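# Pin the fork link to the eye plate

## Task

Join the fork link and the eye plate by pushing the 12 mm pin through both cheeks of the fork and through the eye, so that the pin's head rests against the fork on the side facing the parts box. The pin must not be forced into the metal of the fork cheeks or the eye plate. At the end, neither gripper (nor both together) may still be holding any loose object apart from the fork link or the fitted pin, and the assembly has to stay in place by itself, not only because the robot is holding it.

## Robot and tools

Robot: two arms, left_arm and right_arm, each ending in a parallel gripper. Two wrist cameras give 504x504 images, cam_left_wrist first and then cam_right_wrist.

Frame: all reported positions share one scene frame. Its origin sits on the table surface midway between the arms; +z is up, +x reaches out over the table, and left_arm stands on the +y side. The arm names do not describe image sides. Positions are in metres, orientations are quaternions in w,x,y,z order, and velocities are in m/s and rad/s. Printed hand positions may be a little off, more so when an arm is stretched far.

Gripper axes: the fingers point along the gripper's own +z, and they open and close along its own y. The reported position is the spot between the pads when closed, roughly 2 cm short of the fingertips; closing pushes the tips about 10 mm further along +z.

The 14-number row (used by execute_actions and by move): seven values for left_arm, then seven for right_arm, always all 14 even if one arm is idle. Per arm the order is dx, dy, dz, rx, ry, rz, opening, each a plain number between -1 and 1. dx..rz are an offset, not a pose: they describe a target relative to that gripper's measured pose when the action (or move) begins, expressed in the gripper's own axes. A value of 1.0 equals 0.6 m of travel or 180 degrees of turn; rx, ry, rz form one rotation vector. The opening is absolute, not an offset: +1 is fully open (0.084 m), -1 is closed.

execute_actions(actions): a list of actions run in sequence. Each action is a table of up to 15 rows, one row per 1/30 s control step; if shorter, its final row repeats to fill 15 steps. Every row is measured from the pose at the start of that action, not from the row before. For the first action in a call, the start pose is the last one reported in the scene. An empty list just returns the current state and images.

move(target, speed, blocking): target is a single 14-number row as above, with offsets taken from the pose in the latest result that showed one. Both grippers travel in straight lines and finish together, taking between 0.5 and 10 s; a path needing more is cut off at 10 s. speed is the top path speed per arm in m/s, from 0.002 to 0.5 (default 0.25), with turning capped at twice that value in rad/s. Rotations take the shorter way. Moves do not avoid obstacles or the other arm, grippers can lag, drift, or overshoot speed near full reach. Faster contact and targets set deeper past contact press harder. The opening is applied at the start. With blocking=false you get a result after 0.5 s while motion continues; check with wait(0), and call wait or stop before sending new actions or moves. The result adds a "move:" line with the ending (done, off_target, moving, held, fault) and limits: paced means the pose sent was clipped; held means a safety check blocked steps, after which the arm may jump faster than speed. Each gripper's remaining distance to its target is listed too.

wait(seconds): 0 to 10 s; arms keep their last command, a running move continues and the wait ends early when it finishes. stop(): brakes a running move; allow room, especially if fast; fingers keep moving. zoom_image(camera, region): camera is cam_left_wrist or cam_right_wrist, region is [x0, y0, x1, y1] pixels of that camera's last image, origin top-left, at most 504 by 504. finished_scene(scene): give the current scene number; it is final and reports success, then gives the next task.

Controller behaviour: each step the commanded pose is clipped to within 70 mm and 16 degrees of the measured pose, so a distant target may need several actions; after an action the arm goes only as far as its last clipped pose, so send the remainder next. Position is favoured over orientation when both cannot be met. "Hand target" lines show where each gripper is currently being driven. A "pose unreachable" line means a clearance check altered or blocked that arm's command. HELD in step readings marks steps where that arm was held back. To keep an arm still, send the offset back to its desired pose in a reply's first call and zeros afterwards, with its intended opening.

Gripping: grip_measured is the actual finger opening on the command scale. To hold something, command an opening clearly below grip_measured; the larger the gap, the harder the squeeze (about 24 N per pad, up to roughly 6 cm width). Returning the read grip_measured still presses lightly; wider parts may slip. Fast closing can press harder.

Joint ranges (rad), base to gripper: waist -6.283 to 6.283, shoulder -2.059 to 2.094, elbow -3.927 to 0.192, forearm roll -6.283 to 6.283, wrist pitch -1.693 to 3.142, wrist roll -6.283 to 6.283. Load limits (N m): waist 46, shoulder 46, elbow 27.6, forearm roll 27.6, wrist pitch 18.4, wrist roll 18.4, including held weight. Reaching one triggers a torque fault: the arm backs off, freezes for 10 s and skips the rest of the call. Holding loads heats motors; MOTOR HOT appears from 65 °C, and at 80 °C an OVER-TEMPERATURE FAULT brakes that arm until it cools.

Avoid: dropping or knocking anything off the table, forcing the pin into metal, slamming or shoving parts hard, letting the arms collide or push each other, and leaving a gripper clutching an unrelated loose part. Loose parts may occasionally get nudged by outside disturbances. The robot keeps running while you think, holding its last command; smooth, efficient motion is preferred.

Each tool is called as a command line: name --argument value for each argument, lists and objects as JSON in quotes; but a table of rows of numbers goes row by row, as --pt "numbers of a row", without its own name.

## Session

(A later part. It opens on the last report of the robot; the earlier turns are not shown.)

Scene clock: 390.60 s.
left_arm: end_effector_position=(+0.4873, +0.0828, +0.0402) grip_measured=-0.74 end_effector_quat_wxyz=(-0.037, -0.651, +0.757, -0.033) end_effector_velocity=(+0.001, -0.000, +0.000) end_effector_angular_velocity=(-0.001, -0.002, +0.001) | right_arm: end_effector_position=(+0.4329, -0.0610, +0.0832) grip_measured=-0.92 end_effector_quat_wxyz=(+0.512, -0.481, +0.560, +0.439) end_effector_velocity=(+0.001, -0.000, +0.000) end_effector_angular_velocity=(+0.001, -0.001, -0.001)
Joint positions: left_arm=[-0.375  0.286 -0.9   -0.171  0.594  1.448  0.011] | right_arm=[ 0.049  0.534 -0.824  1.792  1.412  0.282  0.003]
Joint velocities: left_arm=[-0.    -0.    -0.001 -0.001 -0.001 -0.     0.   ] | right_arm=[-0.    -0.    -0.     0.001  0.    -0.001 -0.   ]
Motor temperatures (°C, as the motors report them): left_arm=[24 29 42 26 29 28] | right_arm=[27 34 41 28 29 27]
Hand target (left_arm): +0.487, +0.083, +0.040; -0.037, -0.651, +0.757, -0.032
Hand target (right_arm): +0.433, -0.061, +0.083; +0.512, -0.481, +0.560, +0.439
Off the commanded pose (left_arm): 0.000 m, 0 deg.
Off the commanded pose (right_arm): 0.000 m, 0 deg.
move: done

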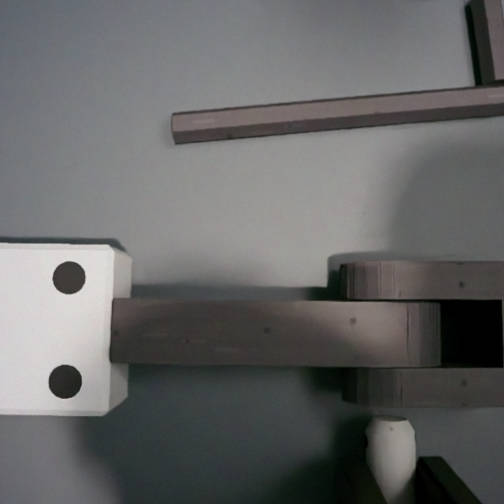

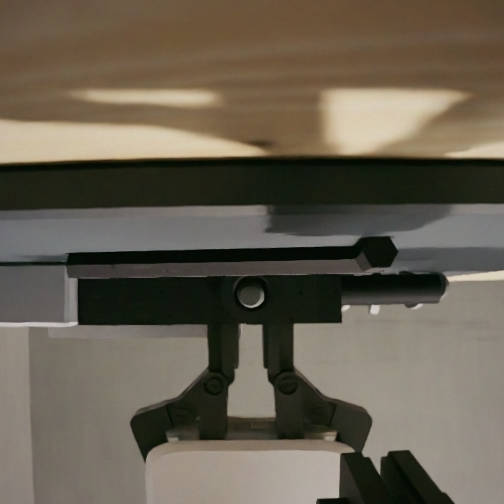

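move --target '[0.0032,-0.0002,0.0016,0,0,0.0035,-0.86, 0.005,0,0.0004,0,0,0,-0.9]' --speed 0.01

zoom_image --camera "cam_right_wrist" --region '[221, 270, 281, 330]'

zoom_image --camera "cam_left_wrist" --region '[330, 350, 470, 490]'

Scene clock: 453.17 s.
left_arm: end_effector_position=(+0.4871, +0.0808, +0.0395) grip_measured=-0.74 end_effector_quat_wxyz=(-0.037, -0.647, +0.761, -0.033) end_effector_velocity=(+0.000, +0.000, -0.000) end_effector_angular_velocity=(+0.000, -0.000, -0.000) | right_arm: end_effector_position=(+0.4329, -0.0611, +0.0802) grip_measured=-0.92 end_effector_quat_wxyz=(+0.512, -0.481, +0.560, +0.439) end_effector_velocity=(+0.001, -0.000, +0.000) end_effector_angular_velocity=(+0.000, -0.002, -0.001)
Joint positions: left_arm=[-0.379  0.29  -0.903 -0.171  0.592  1.455  0.011] | right_arm=[ 0.049  0.544 -0.828  1.793  1.413  0.276  0.003]
Joint velocities: left_arm=[ 0.     0.001  0.     0.    -0.001  0.     0.   ] | right_arm=[-0.    -0.    -0.001  0.    -0.     0.     0.   ]
Motor temperatures (°C, as the motors report them): left_arm=[24 29 41 26 29 28] | right_arm=[27 34 38 28 29 27]
Hand target (left_arm): +0.487, +0.081, +0.039; -0.037, -0.647, +0.761, -0.033
Hand target (right_arm): +0.433, -0.061, +0.080; +0.512, -0.481, +0.560, +0.439
Off the commanded pose (left_arm): 0.000 m, 0 deg.
Off the commanded pose (right_arm): 0.000 m, 0 deg.
move: done

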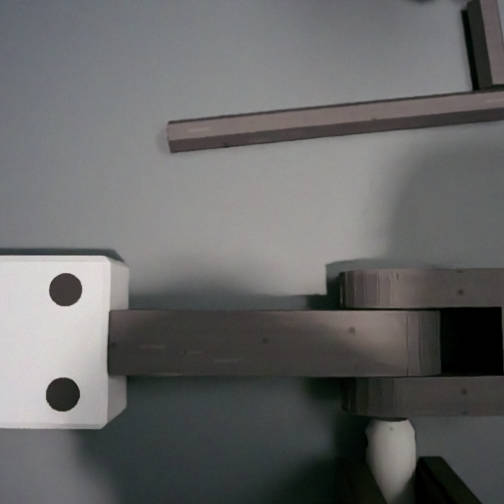

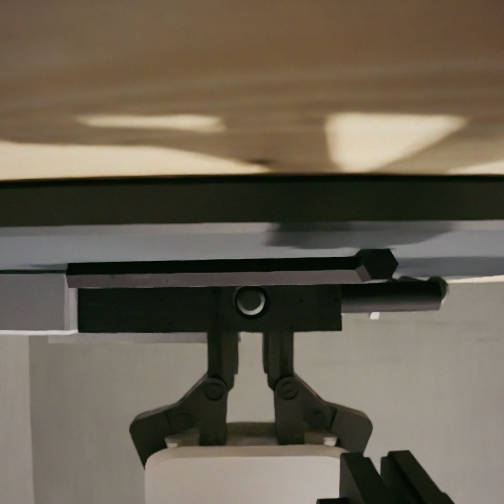

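Region (221, 270, 281, 330) of cam_right_wrist's 504x504 image, scaled by 8.400, with more detail than that image has.

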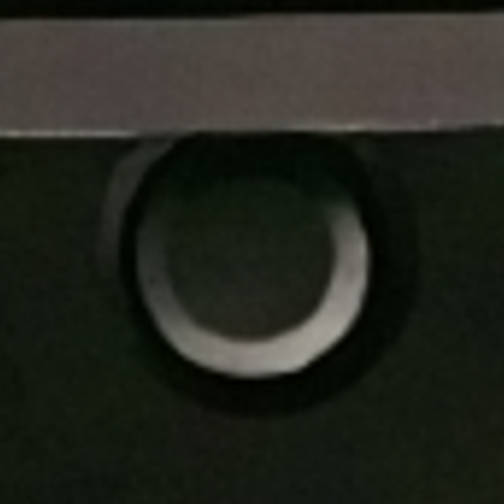

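Region (330, 350, 470, 490) of cam_left_wrist's 504x504 image, scaled by 3.600, with more detail than that image has.

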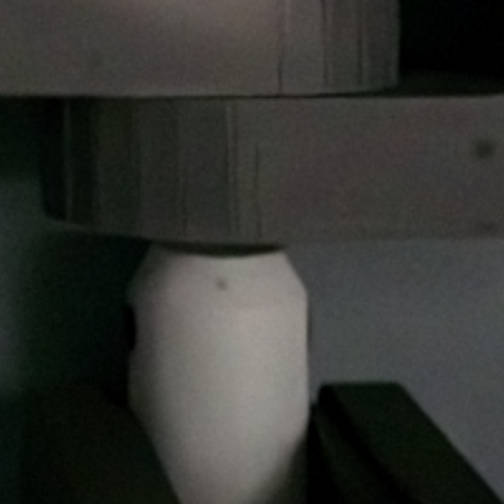

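move --target '[0.0091,0.00025,0.0007,0,0,0,-0.86, 0,0,0,0,0,0,-0.9]' --speed 0.006

zoom_image --camera "cam_right_wrist" --region '[221, 270, 281, 330]'

zoom_image --camera "cam_left_wrist" --region '[310, 280, 504, 504]'

Scene clock: 460.47 s.
left_arm: end_effector_position=(+0.4861, +0.0754, +0.0396) grip_measured=-0.74 end_effector_quat_wxyz=(-0.037, -0.647, +0.761, -0.033) end_effector_velocity=(+0.000, +0.000, -0.000) end_effector_angular_velocity=(+0.000, -0.000, -0.000) | right_arm: end_effector_position=(+0.4329, -0.0611, +0.0802) grip_measured=-0.92 end_effector_quat_wxyz=(+0.512, -0.481, +0.560, +0.439) end_effector_velocity=(-0.000, +0.000, -0.000) end_effector_angular_velocity=(+0.001, +0.001, +0.001)
Joint positions: left_arm=[-0.39   0.293 -0.907 -0.17   0.593  1.443  0.011] | right_arm=[ 0.049  0.544 -0.828  1.793  1.413  0.276  0.003]
Joint velocities: left_arm=[ 0. -0.  0.  0. -0.  0. -0.] | right_arm=[-0.     0.     0.    -0.     0.001  0.    -0.   ]
Motor temperatures (°C, as the motors report them): left_arm=[24 29 41 26 29 28] | right_arm=[27 34 38 28 29 27]
Hand target (left_arm): +0.486, +0.075, +0.040; -0.037, -0.647, +0.761, -0.033
Hand target (right_arm): +0.433, -0.061, +0.080; +0.512, -0.481, +0.560, +0.439
Off the commanded pose (left_arm): 0.000 m, 0 deg.
Off the commanded pose (right_arm): 0.000 m, 0 deg.
move: done

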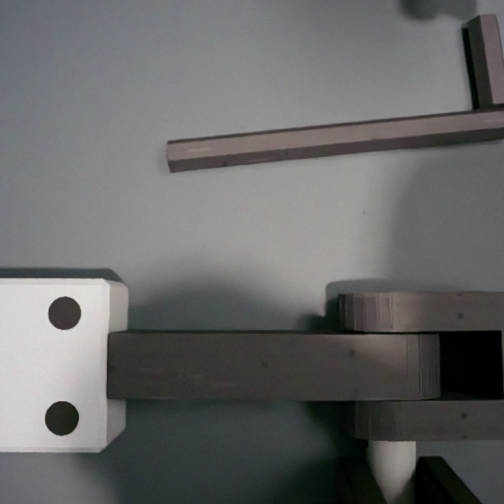

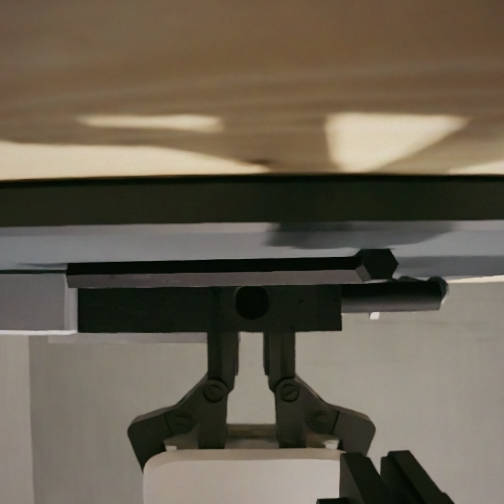

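Region (221, 270, 281, 330) of cam_right_wrist's 504x504 image, scaled by 8.400, with more detail than that image has.

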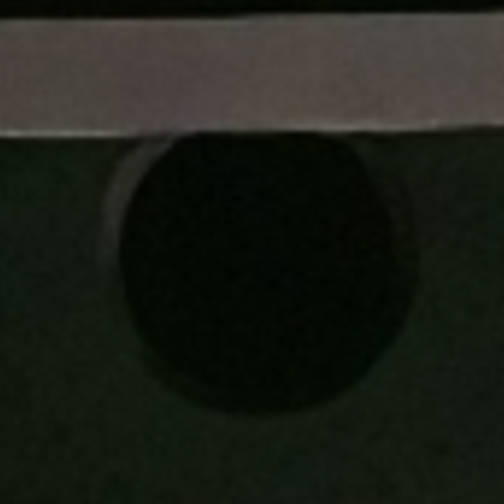

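Region (310, 280, 504, 504) of cam_left_wrist's 504x504 image, scaled by 2.250, with more detail than that image has; it fills the left 436 columns of this view, and the rest is white.

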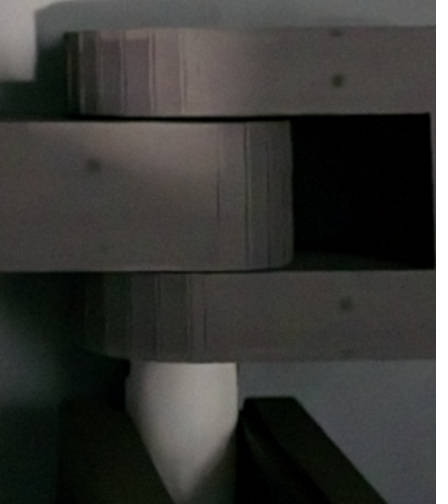

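move --target '[0.01,0,0.001,0,0,0,-0.86, 0,0,0,0,0,0,-0.9]' --speed 0.006

zoom_image --camera "cam_left_wrist" --region '[310, 300, 504, 504]'

zoom_image --camera "cam_right_wrist" --region '[181, 260, 361, 360]'

Scene clock: 464.90 s.
left_arm: end_effector_position=(+0.4851, +0.0695, +0.0396) grip_measured=-0.74 end_effector_quat_wxyz=(-0.037, -0.647, +0.761, -0.033) end_effector_velocity=(-0.000, +0.000, -0.000) end_effector_angular_velocity=(+0.000, -0.000, +0.000) | right_arm: end_effector_position=(+0.4329, -0.0611, +0.0802) grip_measured=-0.92 end_effector_quat_wxyz=(+0.512, -0.481, +0.560, +0.439) end_effector_velocity=(+0.000, -0.000, +0.000) end_effector_angular_velocity=(+0.000, +0.000, -0.000)
Joint positions: left_arm=[-0.402  0.297 -0.913 -0.17   0.593  1.43   0.011] | right_arm=[ 0.049  0.544 -0.828  1.793  1.413  0.276  0.003]
Joint velocities: left_arm=[ 0.    -0.     0.     0.001 -0.    -0.     0.   ] | right_arm=[-0. -0. -0.  0.  0.  0.  0.]
Motor temperatures (°C, as the motors report them): left_arm=[24 29 41 26 29 28] | right_arm=[27 34 38 28 29 27]
Hand target (left_arm): +0.485, +0.069, +0.040; -0.037, -0.647, +0.761, -0.033
Hand target (right_arm): +0.433, -0.061, +0.080; +0.512, -0.481, +0.560, +0.439
Off the commanded pose (left_arm): 0.000 m, 0 deg.
Off the commanded pose (right_arm): 0.000 m, 0 deg.
move: done

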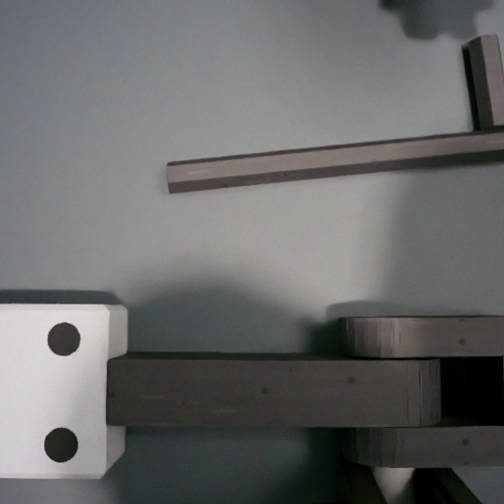

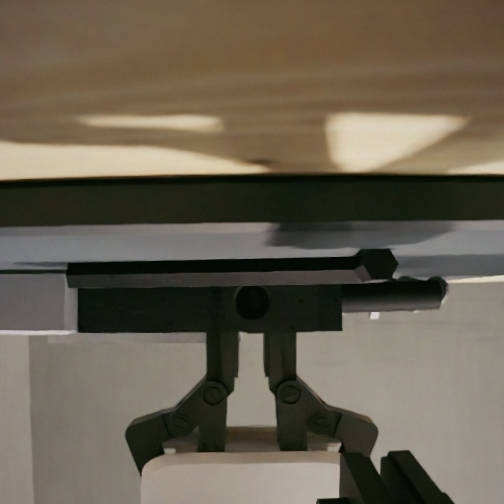

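Region (310, 300, 504, 504) of cam_left_wrist's 504x504 image, scaled by 2.471, with more detail than that image has; it fills the left 479 columns of this view, and the rest is white.

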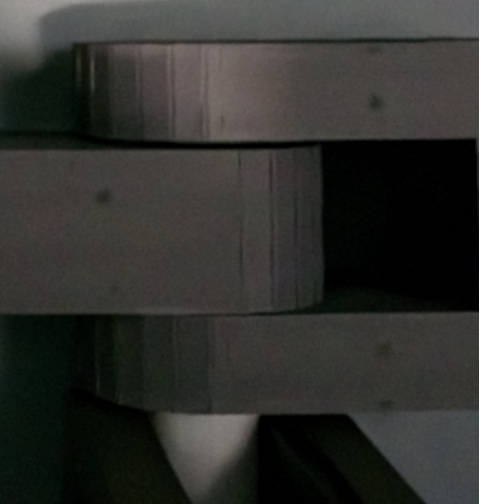

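Region (181, 260, 361, 360) of cam_right_wrist's 504x504 image, scaled by 2.800, with more detail than that image has.

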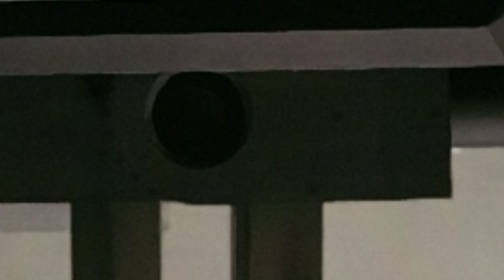

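execute_actions --actions '[[[0,0,0,0,0,0,-0.8, 0,0,0,0,0,0,-0.9],[0,0,0,0,0,0,-0.76, 0,0,0,0,0,0,-0.9],[0,0,0,0,0,0,-0.73, 0,0,0,0,0,0,-0.9],[0,0,0,0,0,0,-0.71, 0,0,0,0,0,0,-0.9],[0,0,0,0,0,0,-0.69, 0,0,0,0,0,0,-0.9],[0,0,0,0,0,0,-0.66, 0,0,0,0,0,0,-0.9],[0,0,0,0,0,0,-0.62, 0,0,0,0,0,0,-0.9],[0,0,0,0,0,0,-0.58, 0,0,0,0,0,0,-0.9],[0,0,0,0,0,0,-0.54, 0,0,0,0,0,0,-0.9],[0,0,0,0,0,0,-0.5, 0,0,0,0,0,0,-0.9],[0,0,0,0,0,0,-0.46, 0,0,0,0,0,0,-0.9],[0,0,0,0,0,0,-0.42, 0,0,0,0,0,0,-0.9],[0,0,0,0,0,0,-0.38, 0,0,0,0,0,0,-0.9]]]'

move --target '[-0.0485,0,-0.0004,0,-0.0311,0,-0.38, 0,0,0,0,0,0,-0.9]' --speed 0.04

zoom_image --camera "cam_left_wrist" --region '[290, 290, 504, 504]'

Scene clock: 477.40 s.
left_arm: end_effector_position=(+0.4852, +0.0694, +0.0397) grip_measured=-0.40 end_effector_quat_wxyz=(-0.037, -0.647, +0.761, -0.033) end_effector_velocity=(-0.001, +0.000, -0.000) end_effector_angular_velocity=(+0.000, +0.002, +0.001) | right_arm: end_effector_position=(+0.4329, -0.0611, +0.0802) grip_measured=-0.92 end_effector_quat_wxyz=(+0.512, -0.481, +0.560, +0.439) end_effector_velocity=(+0.000, -0.000, -0.000) end_effector_angular_velocity=(-0.002, +0.000, +0.000)
Joint positions: left_arm=[-0.402  0.297 -0.913 -0.17   0.593  1.43   0.027] | right_arm=[ 0.049  0.544 -0.828  1.793  1.413  0.276  0.003]
Joint velocities: left_arm=[ 0.     0.001  0.    -0.001  0.001 -0.001  0.001] | right_arm=[-0.     0.    -0.    -0.001 -0.002  0.     0.   ]
Motor temperatures (°C, as the motors report them): left_arm=[24 29 41 26 29 28] | right_arm=[27 34 38 28 29 27]
Hand target (left_arm): +0.485, +0.069, +0.040; -0.037, -0.647, +0.761, -0.033
Hand target (right_arm): +0.433, -0.061, +0.080; +0.512, -0.481, +0.560, +0.439
Off the commanded pose (left_arm): 0.000 m, 0 deg.
Off the commanded pose (right_arm): 0.000 m, 0 deg.
Step readings (end_effector_position):
0: left_arm (+0.4852, +0.0694, +0.0396) | right_arm (+0.4329, -0.0611, +0.0802)
1: left_arm (+0.4852, +0.0695, +0.0396) | right_arm (+0.4329, -0.0611, +0.0802)
2: left_arm (+0.4852, +0.0695, +0.0396) | right_arm (+0.4329, -0.0611, +0.0802)
4: left_arm (+0.4852, +0.0695, +0.0396) | right_arm (+0.4329, -0.0611, +0.0802)
8: left_arm (+0.4855, +0.0693, +0.0399) | right_arm (+0.4329, -0.0611, +0.0802)
15: end_effector_position above

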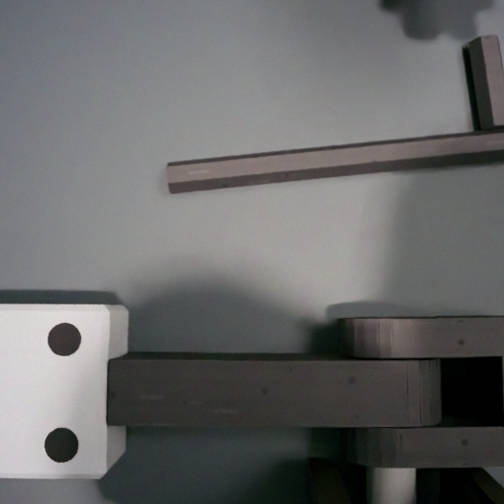

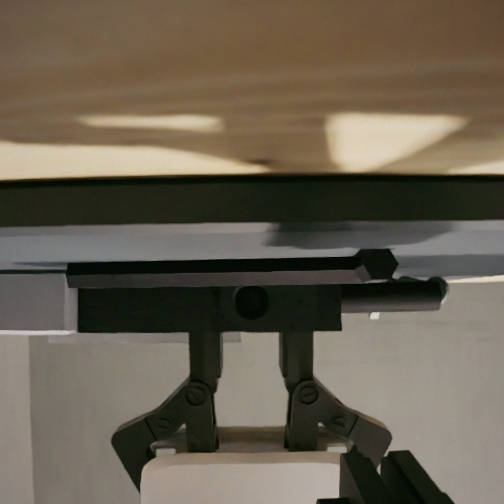

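Scene clock: 478.90 s.
left_arm: end_effector_position=(+0.4898, +0.0980, +0.0370) grip_measured=-0.40 end_effector_quat_wxyz=(+0.000, -0.648, +0.762, -0.001) end_effector_velocity=(-0.000, +0.000, +0.000) end_effector_angular_velocity=(+0.001, -0.000, +0.000) | right_arm: end_effector_position=(+0.4329, -0.0611, +0.0802) grip_measured=-0.92 end_effector_quat_wxyz=(+0.512, -0.481, +0.560, +0.439) end_effector_velocity=(+0.000, -0.000, -0.000) end_effector_angular_velocity=(-0.001, -0.000, -0.001)
Joint positions: left_arm=[-0.371  0.293 -0.906 -0.002  0.61   1.324  0.027] | right_arm=[ 0.049  0.544 -0.828  1.793  1.413  0.276  0.003]
Joint velocities: left_arm=[-0.    -0.    -0.     0.001  0.001 -0.001  0.   ] | right_arm=[-0.    -0.    -0.     0.    -0.001 -0.     0.   ]
Motor temperatures (°C, as the motors report them): left_arm=[24 29 41 26 29 28] | right_arm=[27 34 38 28 29 27]
Hand target (left_arm): +0.490, +0.098, +0.037; +0.000, -0.648, +0.762, -0.001
Hand target (right_arm): +0.433, -0.061, +0.080; +0.512, -0.481, +0.560, +0.439
Off the commanded pose (left_arm): 0.000 m, 0 deg.
Off the commanded pose (right_arm): 0.000 m, 0 deg.
move: done

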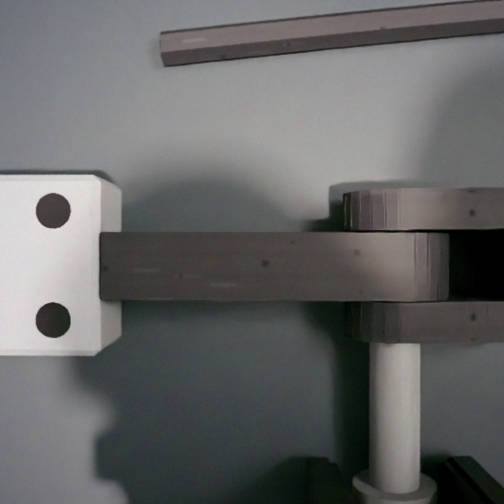

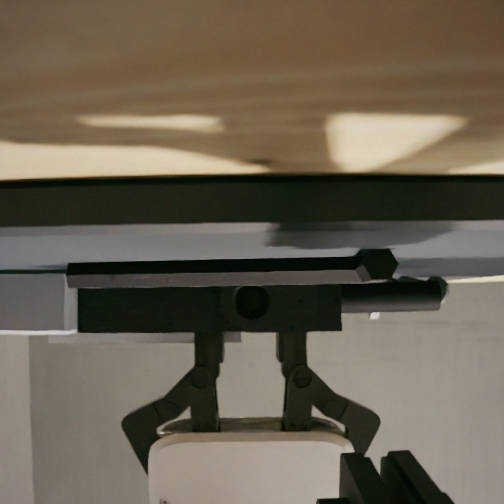

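Region (290, 290, 504, 504) of cam_left_wrist's 504x504 image, scaled by 2.355, with more detail than that image has.

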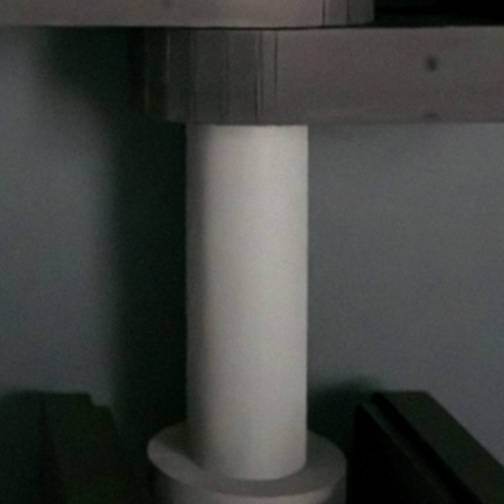

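execute_actions --actions '[[[0,-0.0001,0,0,0,0,-0.41, 0,0,0,0,0,0,-0.9],[0,-0.0002,0,0,0,0,-0.43, 0,0,0,0,0,0,-0.9],[0,-0.0003,0,0,0,0,-0.45, 0,0,0,0,0,0,-0.9],[0,-0.0003,0,0,0,0,-0.47, 0,0,0,0,0,0,-0.9],[0,-0.0003,0,0,0,0,-0.49, 0,0,0,0,0,0,-0.9],[0,-0.0003,0,0,0,0,-0.50, 0,0,0,0,0,0,-0.9],[0,-0.0003,0,0,0,0,-0.51, 0,0,0,0,0,0,-0.9],[0,-0.0003,0,0,0,0,-0.52, 0,0,0,0,0,0,-0.9],[0,-0.0003,0,0,0,0,-0.53, 0,0,0,0,0,0,-0.9],[0,-0.0003,0,0,0,0,-0.54, 0,0,0,0,0,0,-0.9],[0,-0.0003,0,0,0,0,-0.55, 0,0,0,0,0,0,-0.9],[0,-0.0003,0,0,0,0,-0.565, 0,0,0,0,0,0,-0.9],[0,-0.0003,0,0,0,0,-0.58, 0,0,0,0,0,0,-0.9],[0,-0.0003,0,0,0,0,-0.595, 0,0,0,0,0,0,-0.9],[0,-0.0003,0,0,0,0,-0.61, 0,0,0,0,0,0,-0.9]]]'

move --target '[0,0,-0.0027,0,0,0,-0.61, 0,0,0,0,0,0,-0.9]' --speed 0.004

zoom_image --camera "cam_left_wrist" --region '[290, 290, 504, 504]'

zoom_image --camera "cam_right_wrist" --region '[221, 270, 281, 330]'

Scene clock: 493.47 s.
left_arm: end_effector_position=(+0.4900, +0.0980, +0.0370) grip_measured=-0.58 end_effector_quat_wxyz=(+0.000, -0.648, +0.762, -0.001) end_effector_velocity=(+0.000, -0.000, +0.000) end_effector_angular_velocity=(-0.000, -0.001, -0.000) | right_arm: end_effector_position=(+0.4329, -0.0611, +0.0802) grip_measured=-0.92 end_effector_quat_wxyz=(+0.512, -0.481, +0.560, +0.439) end_effector_velocity=(-0.000, +0.000, +0.000) end_effector_angular_velocity=(+0.001, +0.000, +0.000)
Joint positions: left_arm=[-0.371  0.294 -0.907 -0.002  0.611  1.324  0.019] | right_arm=[ 0.049  0.544 -0.828  1.793  1.413  0.276  0.003]
Joint velocities: left_arm=[ 0. -0. -0. -0.  0.  0.  0.] | right_arm=[0.    0.    0.    0.    0.001 0.    0.   ]
Motor temperatures (°C, as the motors report them): left_arm=[24 30 41 26 29 28] | right_arm=[27 34 38 28 29 27]
Hand target (left_arm): +0.490, +0.098, +0.037; +0.000, -0.648, +0.762, -0.001
Hand target (right_arm): +0.433, -0.061, +0.080; +0.512, -0.481, +0.560, +0.439
Off the commanded pose (left_arm): 0.000 m, 0 deg.
Off the commanded pose (right_arm): 0.000 m, 0 deg.
Step readings (end_effector_position):
0: left_arm (+0.4898, +0.0980, +0.0370) | right_arm (+0.4329, -0.0611, +0.0802)
1: left_arm (+0.4898, +0.0980, +0.0370) | right_arm (+0.4329, -0.0611, +0.0802)
2: left_arm (+0.4899, +0.0980, +0.0370) | right_arm (+0.4329, -0.0611, +0.0802)
4: left_arm (+0.4899, +0.0980, +0.0370) | right_arm (+0.4329, -0.0611, +0.0802)
8: left_arm (+0.4900, +0.0980, +0.0370) | right_arm (+0.4329, -0.0611, +0.0802)
15: end_effector_position above

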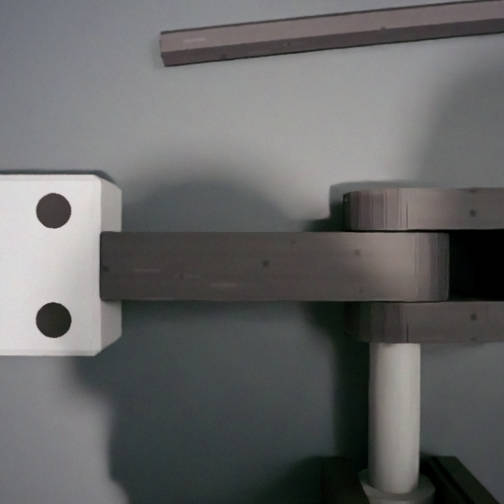

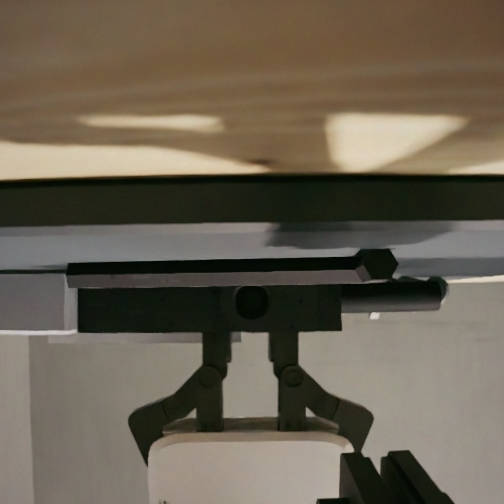

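Scene clock: 494.17 s.
left_arm: end_effector_position=(+0.4899, +0.0980, +0.0386) grip_measured=-0.58 end_effector_quat_wxyz=(+0.000, -0.648, +0.762, -0.001) end_effector_velocity=(-0.000, -0.000, +0.000) end_effector_angular_velocity=(+0.001, -0.000, -0.001) | right_arm: end_effector_position=(+0.4329, -0.0611, +0.0802) grip_measured=-0.92 end_effector_quat_wxyz=(+0.512, -0.481, +0.560, +0.439) end_effector_velocity=(-0.000, -0.000, -0.000) end_effector_angular_velocity=(-0.000, +0.000, +0.001)
Joint positions: left_arm=[-0.371  0.29  -0.907 -0.002  0.615  1.324  0.019] | right_arm=[ 0.049  0.544 -0.828  1.793  1.413  0.276  0.003]
Joint velocities: left_arm=[-0.    -0.    -0.     0.001  0.001  0.     0.   ] | right_arm=[-0.     0.     0.    -0.001  0.    -0.     0.   ]
Motor temperatures (°C, as the motors report them): left_arm=[24 30 41 26 29 28] | right_arm=[27 34 38 28 29 27]
Hand target (left_arm): +0.490, +0.098, +0.039; +0.000, -0.648, +0.762, -0.001
Hand target (right_arm): +0.433, -0.061, +0.080; +0.512, -0.481, +0.560, +0.439
Off the commanded pose (left_arm): 0.000 m, 0 deg.
Off the commanded pose (right_arm): 0.000 m, 0 deg.
move: done

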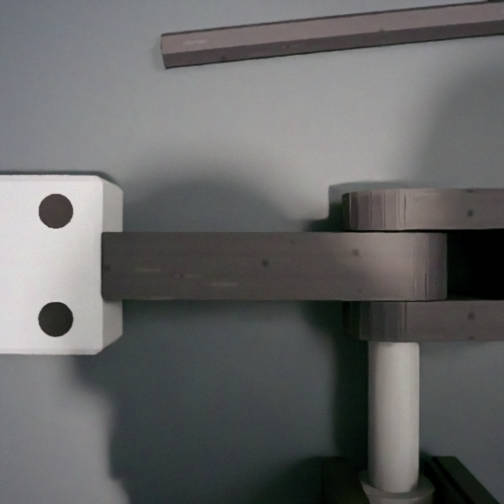

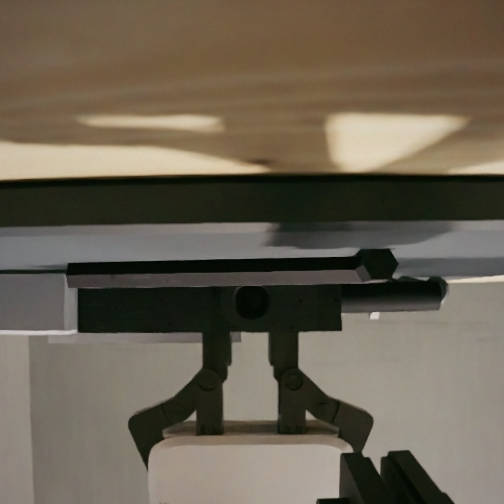

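Region (290, 290, 504, 504) of cam_left_wrist's 504x504 image, scaled by 2.355, with more detail than that image has.

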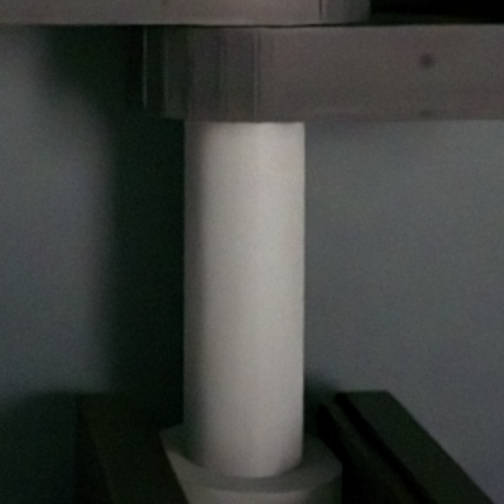

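Region (221, 270, 281, 330) of cam_right_wrist's 504x504 image, scaled by 8.400, with more detail than that image has.

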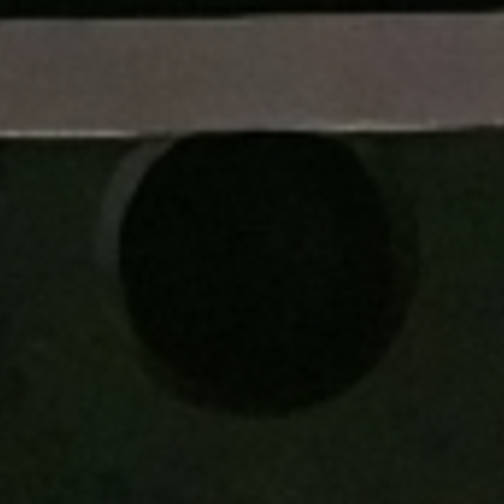

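move --target '[0.0117,0,0,0,0,0,-0.61, 0,0,0,0,0,0,-0.9]' --speed 0.006

zoom_image --camera "cam_left_wrist" --region '[290, 200, 504, 504]'

Scene clock: 499.30 s.
left_arm: end_effector_position=(+0.4888, +0.0908, +0.0386) grip_measured=-0.58 end_effector_quat_wxyz=(+0.000, -0.648, +0.762, -0.001) end_effector_velocity=(+0.000, +0.000, -0.000) end_effector_angular_velocity=(+0.001, +0.000, +0.001) | right_arm: end_effector_position=(+0.4329, -0.0611, +0.0802) grip_measured=-0.92 end_effector_quat_wxyz=(+0.512, -0.481, +0.560, +0.439) end_effector_velocity=(+0.000, -0.000, +0.000) end_effector_angular_velocity=(-0.001, -0.000, -0.000)
Joint positions: left_arm=[-0.386  0.295 -0.914 -0.002  0.617  1.309  0.019] | right_arm=[ 0.049  0.544 -0.828  1.793  1.413  0.276  0.003]
Joint velocities: left_arm=[ 0.001 -0.     0.     0.001  0.    -0.001 -0.   ] | right_arm=[ 0.    -0.    -0.     0.    -0.001  0.    -0.   ]
Motor temperatures (°C, as the motors report them): left_arm=[24 30 41 26 29 28] | right_arm=[27 34 38 28 29 27]
Hand target (left_arm): +0.489, +0.091, +0.039; +0.000, -0.648, +0.762, -0.001
Hand target (right_arm): +0.433, -0.061, +0.080; +0.512, -0.481, +0.560, +0.439
Off the commanded pose (left_arm): 0.000 m, 0 deg.
Off the commanded pose (right_arm): 0.000 m, 0 deg.
move: done

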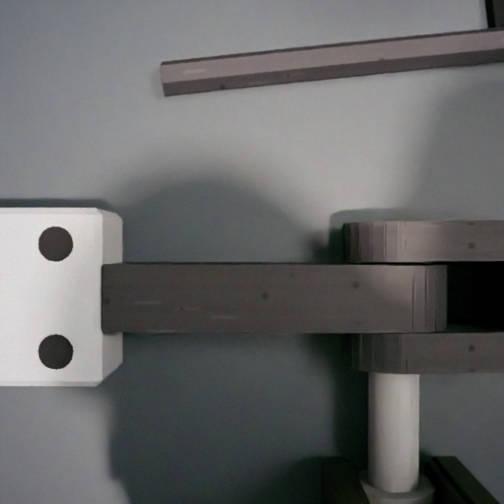

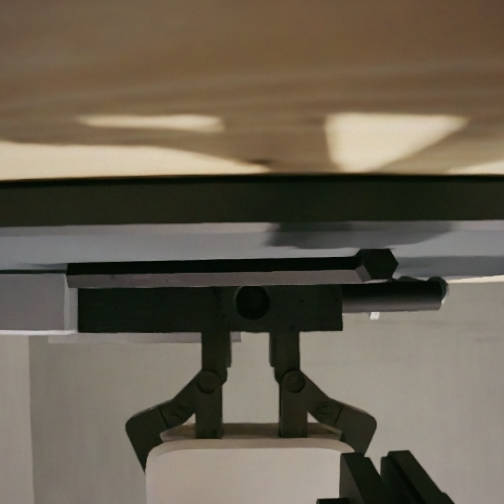

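Region (290, 200, 504, 504) of cam_left_wrist's 504x504 image, scaled by 1.658, with more detail than that image has; it fills the left 355 columns of this view, and the rest is white.

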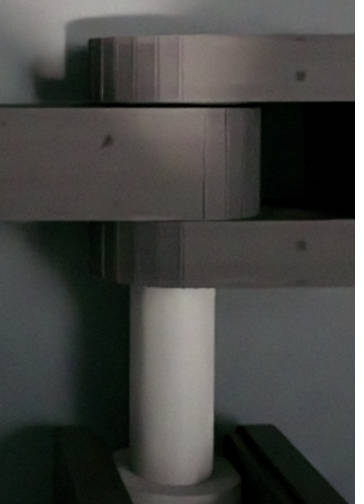

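move --target '[0.015,0,0,0,0,0,-0.61, 0,0,0,0,0,0,-0.9]' --speed 0.008

zoom_image --camera "cam_left_wrist" --region '[290, 240, 504, 504]'

zoom_image --camera "cam_right_wrist" --region '[221, 270, 281, 330]'

Scene clock: 503.87 s.
left_arm: end_effector_position=(+0.4873, +0.0819, +0.0386) grip_measured=-0.58 end_effector_quat_wxyz=(+0.000, -0.648, +0.762, -0.001) end_effector_velocity=(-0.000, +0.000, -0.000) end_effector_angular_velocity=(+0.000, +0.000, +0.000) | right_arm: end_effector_position=(+0.4329, -0.0611, +0.0802) grip_measured=-0.92 end_effector_quat_wxyz=(+0.512, -0.481, +0.560, +0.439) end_effector_velocity=(-0.000, +0.000, +0.000) end_effector_angular_velocity=(+0.002, +0.000, +0.000)
Joint positions: left_arm=[-0.404  0.301 -0.924 -0.002  0.62   1.291  0.019] | right_arm=[ 0.049  0.544 -0.828  1.793  1.413  0.276  0.003]
Joint velocities: left_arm=[ 0.    -0.     0.     0.     0.    -0.001 -0.   ] | right_arm=[ 0.    -0.     0.     0.     0.002  0.    -0.   ]
Motor temperatures (°C, as the motors report them): left_arm=[24 30 42 26 29 28] | right_arm=[27 34 38 28 29 27]
Hand target (left_arm): +0.487, +0.082, +0.039; +0.000, -0.648, +0.762, -0.001
Hand target (right_arm): +0.433, -0.061, +0.080; +0.512, -0.481, +0.560, +0.439
Off the commanded pose (left_arm): 0.000 m, 0 deg.
Off the commanded pose (right_arm): 0.000 m, 0 deg.
move: done

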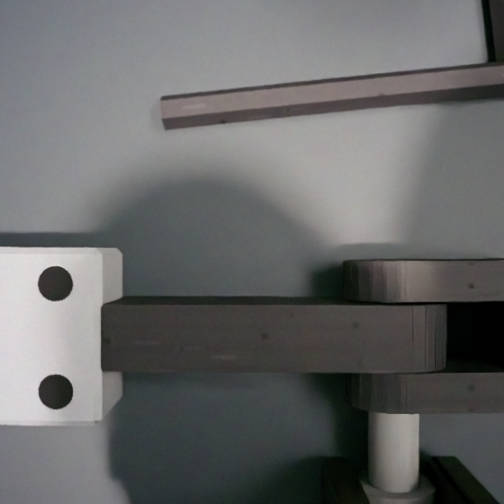

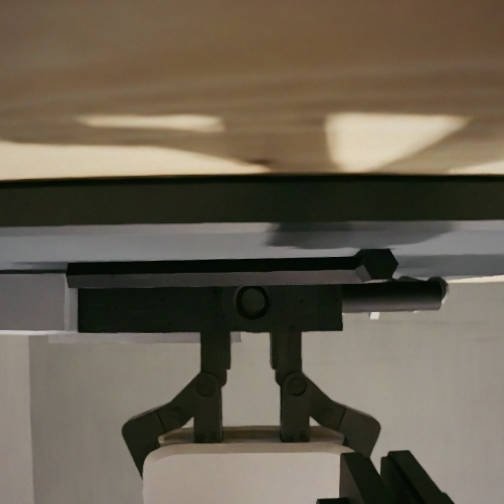

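Region (290, 240, 504, 504) of cam_left_wrist's 504x504 image, scaled by 1.909, with more detail than that image has; it fills the left 409 columns of this view, and the rest is white.

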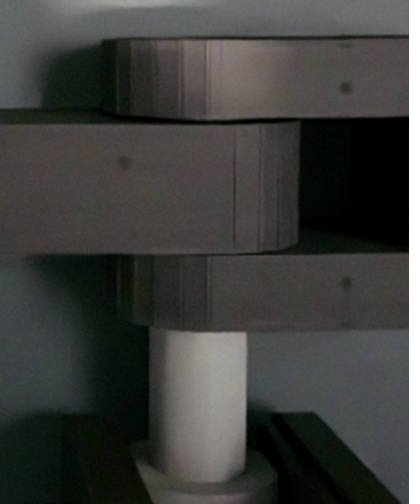

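Region (221, 270, 281, 330) of cam_right_wrist's 504x504 image, scaled by 8.400, with more detail than that image has.

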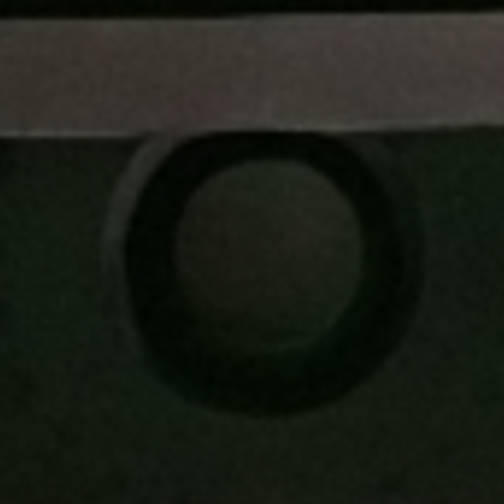

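move --target '[0.0117,0,0,0,0,0,-0.61, 0,0,0,0,0,0,-0.9]' --speed 0.006

zoom_image --camera "cam_left_wrist" --region '[290, 270, 504, 504]'

zoom_image --camera "cam_right_wrist" --region '[221, 270, 281, 330]'

Scene clock: 510.50 s.
left_arm: end_effector_position=(+0.4861, +0.0750, +0.0386) grip_measured=-0.58 end_effector_quat_wxyz=(-0.000, -0.648, +0.762, -0.001) end_effector_velocity=(-0.000, +0.000, +0.000) end_effector_angular_velocity=(-0.000, +0.001, +0.001) | right_arm: end_effector_position=(+0.4329, -0.0611, +0.0802) grip_measured=-0.92 end_effector_quat_wxyz=(+0.512, -0.481, +0.560, +0.439) end_effector_velocity=(-0.000, +0.000, +0.000) end_effector_angular_velocity=(+0.000, -0.000, +0.001)
Joint positions: left_arm=[-0.418  0.306 -0.932 -0.002  0.623  1.277  0.019] | right_arm=[ 0.049  0.544 -0.828  1.793  1.413  0.276  0.003]
Joint velocities: left_arm=[ 0.    -0.    -0.    -0.001  0.001  0.    -0.   ] | right_arm=[ 0.    -0.     0.    -0.001  0.    -0.     0.   ]
Motor temperatures (°C, as the motors report them): left_arm=[24 30 42 26 30 28] | right_arm=[27 34 38 28 29 27]
Hand target (left_arm): +0.486, +0.075, +0.039; -0.000, -0.648, +0.762, -0.001
Hand target (right_arm): +0.433, -0.061, +0.080; +0.512, -0.481, +0.560, +0.439
Off the commanded pose (left_arm): 0.000 m, 0 deg.
Off the commanded pose (right_arm): 0.000 m, 0 deg.
move: done

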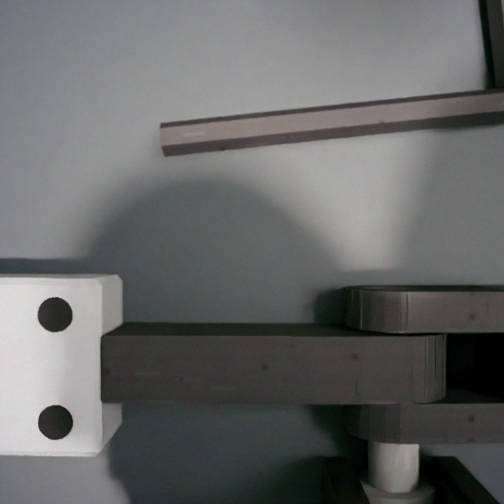

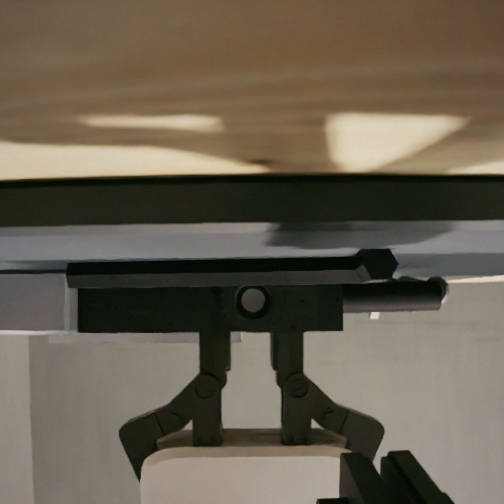

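Region (290, 270, 504, 504) of cam_left_wrist's 504x504 image, scaled by 2.154, with more detail than that image has; it fills the left 461 columns of this view, and the rest is white.

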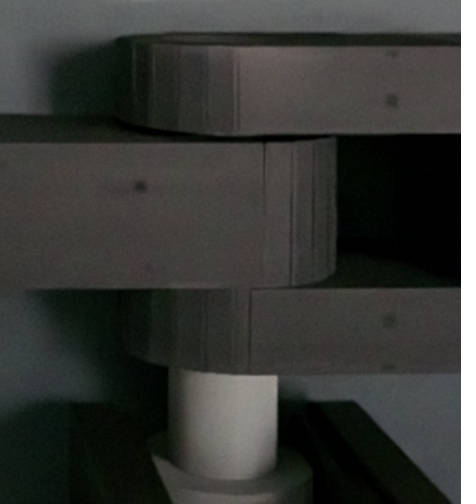

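Region (221, 270, 281, 330) of cam_right_wrist's 504x504 image, scaled by 8.400, with more detail than that image has.

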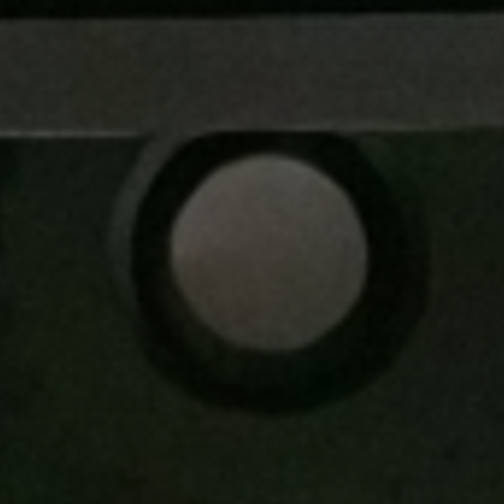

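execute_actions --actions '[[[0,0,0,0,0,0,-0.58, 0,0,0,0,0,0,-0.9],[0,0,0,0,0,0,-0.55, 0,0,0,0,0,0,-0.9],[0,0,0,0,0,0,-0.52, 0,0,0,0,0,0,-0.9],[0,0,0,0,0,0,-0.49, 0,0,0,0,0,0,-0.9],[0,0,0,0,0,0,-0.46, 0,0,0,0,0,0,-0.9],[0,0,0,0,0,0,-0.43, 0,0,0,0,0,0,-0.9],[-0.0005,0,0,0,0,0,-0.42, 0,0,0,0,0,0,-0.9],[-0.0015,0,0,0,0,0,-0.42, 0,0,0,0,0,0,-0.9],[-0.003,0,0,0,0,0,-0.42, 0,0,0,0,0,0,-0.9],[-0.005,0,0,0,0,0,-0.42, 0,0,0,0,0,0,-0.9],[-0.007,0,0,0,0,0,-0.42, 0,0,0,0,0,0,-0.9],[-0.009,0,0,0,0,0,-0.42, 0,0,0,0,0,0,-0.9],[-0.011,0,0,0,0,0,-0.42, 0,0,0,0,0,0,-0.9],[-0.013,0,0,0,0,0,-0.42, 0,0,0,0,0,0,-0.9],[-0.015,0,0,0,0,0,-0.42, 0,0,0,0,0,0,-0.9]]]'

Scene clock: 520.23 s.
left_arm: end_effector_position=(+0.4873, +0.0812, +0.0387) grip_measured=-0.44 end_effector_quat_wxyz=(+0.000, -0.648, +0.762, -0.002) end_effector_velocity=(+0.006, +0.037, -0.001) end_effector_angular_velocity=(+0.001, +0.002, +0.004) | right_arm: end_effector_position=(+0.4329, -0.0611, +0.0802) grip_measured=-0.92 end_effector_quat_wxyz=(+0.512, -0.481, +0.560, +0.439) end_effector_velocity=(+0.000, +0.000, +0.000) end_effector_angular_velocity=(+0.001, -0.001, +0.000)
Joint positions: left_arm=[-0.405  0.301 -0.925 -0.002  0.621  1.29   0.025] | right_arm=[ 0.049  0.544 -0.828  1.793  1.413  0.276  0.003]
Joint velocities: left_arm=[ 0.075 -0.026  0.041  0.    -0.013  0.071 -0.   ] | right_arm=[ 0.    -0.    -0.     0.     0.001 -0.001  0.   ]
Motor temperatures (°C, as the motors report them): left_arm=[24 30 42 26 30 28] | right_arm=[27 34 38 28 29 27]
Hand target (left_arm): +0.488, +0.084, +0.039; +0.000, -0.648, +0.762, -0.001
Hand target (right_arm): +0.433, -0.061, +0.080; +0.512, -0.481, +0.560, +0.439
Off the commanded pose (left_arm): 0.003 m, 0 deg.
Off the commanded pose (right_arm): 0.000 m, 0 deg.
Step readings (end_effector_position):
0: left_arm (+0.4862, +0.0750, +0.0386) | right_arm (+0.4329, -0.0611, +0.0802)
1: left_arm (+0.4862, +0.0750, +0.0386) | right_arm (+0.4329, -0.0611, +0.0802)
2: left_arm (+0.4862, +0.0750, +0.0386) | right_arm (+0.4329, -0.0611, +0.0802)
4: left_arm (+0.4865, +0.0746, +0.0390) | right_arm (+0.4329, -0.0611, +0.0802)
8: left_arm (+0.4873, +0.0740, +0.0399) | right_arm (+0.4329, -0.0611, +0.0802)
15: end_effector_position above

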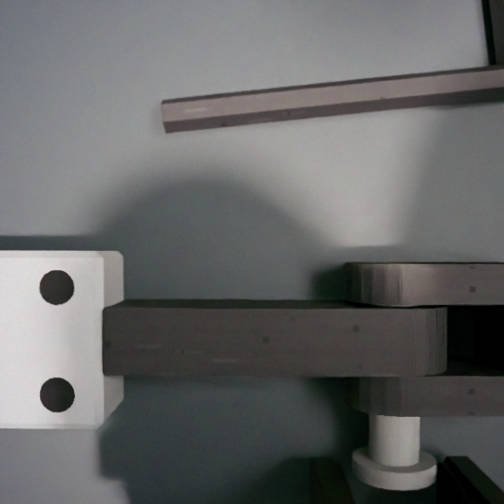

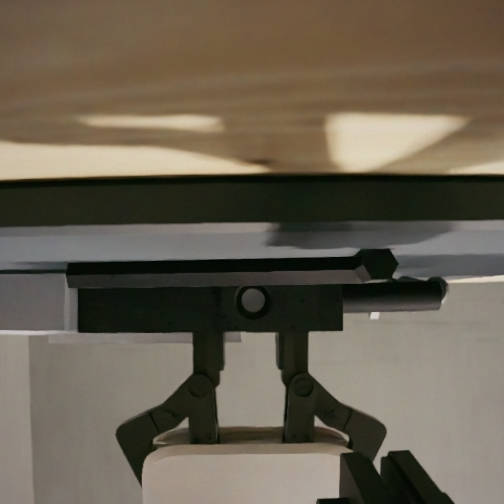

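execute_actions --actions '[[[-0.005,0,0,0,0,0,-0.42, 0,0,0,0,0,0,-0.9],[-0.006,0,0,0,0,0,-0.42, 0,0,0,0,0,0,-0.9],[-0.007,0,0,0,0,0,-0.44, 0,0,0,0,0,0,-0.9],[-0.0078,0,0,0,0,0,-0.46, 0,0,0,0,0,0,-0.9],[-0.0078,0,0,0,0,0,-0.48, 0,0,0,0,0,0,-0.9],[-0.0078,0,0,0,0,0,-0.51, 0,0,0,0,0,0,-0.9],[-0.0078,0,0,0,0,0,-0.55, 0,0,0,0,0,0,-0.9],[-0.0078,0,0,0,0,0,-0.6, 0,0,0,0,0,0,-0.9],[-0.0078,0,0,0,0,0,-0.65, 0,0,0,0,0,0,-0.9],[-0.0078,0,0,0,0,0,-0.7, 0,0,0,0,0,0,-0.9],[-0.0078,0,0,0,0,0,-0.75, 0,0,0,0,0,0,-0.9],[-0.0078,0,0,0,0,0,-0.8, 0,0,0,0,0,0,-0.9],[-0.0078,0,0,0,0,0,-0.84, 0,0,0,0,0,0,-0.9],[-0.0078,0,0,0,0,0,-0.87, 0,0,0,0,0,0,-0.9],[-0.0078,0,0,0,0,0,-0.9, 0,0,0,0,0,0,-0.9]]]'

zoom_image --camera "cam_left_wrist" --region '[310, 340, 474, 504]'

Scene clock: 531.43 s.
left_arm: end_effector_position=(+0.4880, +0.0858, +0.0387) grip_measured=-0.91 end_effector_quat_wxyz=(+0.000, -0.648, +0.762, -0.002) end_effector_velocity=(-0.000, +0.000, -0.000) end_effector_angular_velocity=(+0.001, +0.001, -0.001) | right_arm: end_effector_position=(+0.4329, -0.0611, +0.0802) grip_measured=-0.92 end_effector_quat_wxyz=(+0.512, -0.481, +0.560, +0.439) end_effector_velocity=(+0.000, -0.000, -0.000) end_effector_angular_velocity=(-0.001, +0.001, -0.002)
Joint positions: left_arm=[-0.396  0.298 -0.92  -0.002  0.619  1.299  0.004] | right_arm=[ 0.049  0.544 -0.828  1.793  1.413  0.276  0.003]
Joint velocities: left_arm=[-0.     0.     0.     0.002  0.001 -0.    -0.04 ] | right_arm=[-0.     0.     0.     0.001 -0.001  0.    -0.   ]
Motor temperatures (°C, as the motors report them): left_arm=[24 30 42 26 30 28] | right_arm=[27 34 38 28 29 27]
Hand target (left_arm): +0.488, +0.086, +0.039; +0.000, -0.648, +0.762, -0.002
Hand target (right_arm): +0.433, -0.061, +0.080; +0.512, -0.481, +0.560, +0.439
Off the commanded pose (left_arm): 0.000 m, 0 deg.
Off the commanded pose (right_arm): 0.000 m, 0 deg.
Step readings (end_effector_position):
0: left_arm (+0.4876, +0.0839, +0.0385) | right_arm (+0.4329, -0.0611, +0.0802)
1: left_arm (+0.4876, +0.0839, +0.0385) | right_arm (+0.4329, -0.0611, +0.0802)
2: left_arm (+0.4876, +0.0840, +0.0386) | right_arm (+0.4329, -0.0611, +0.0802)
4: left_arm (+0.4878, +0.0847, +0.0387) | right_arm (+0.4329, -0.0611, +0.0802)
8: left_arm (+0.4880, +0.0858, +0.0387) | right_arm (+0.4329, -0.0611, +0.0802)
15: end_effector_position above

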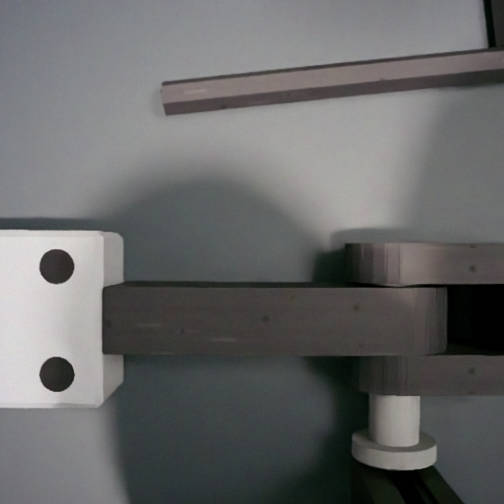

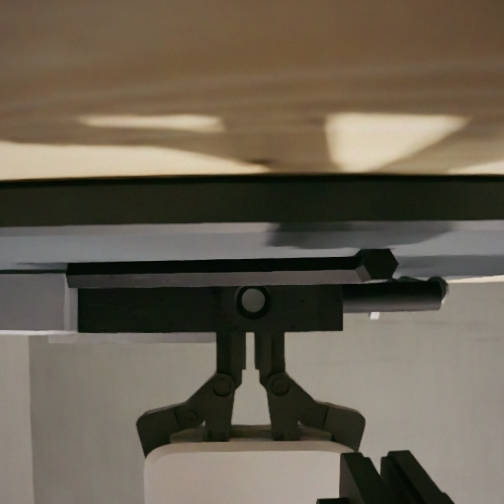

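Region (310, 340, 474, 504) of cam_left_wrist's 504x504 image, scaled by 3.073, with more detail than that image has.

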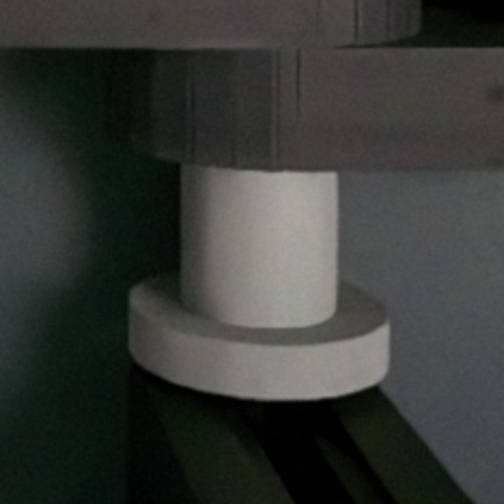

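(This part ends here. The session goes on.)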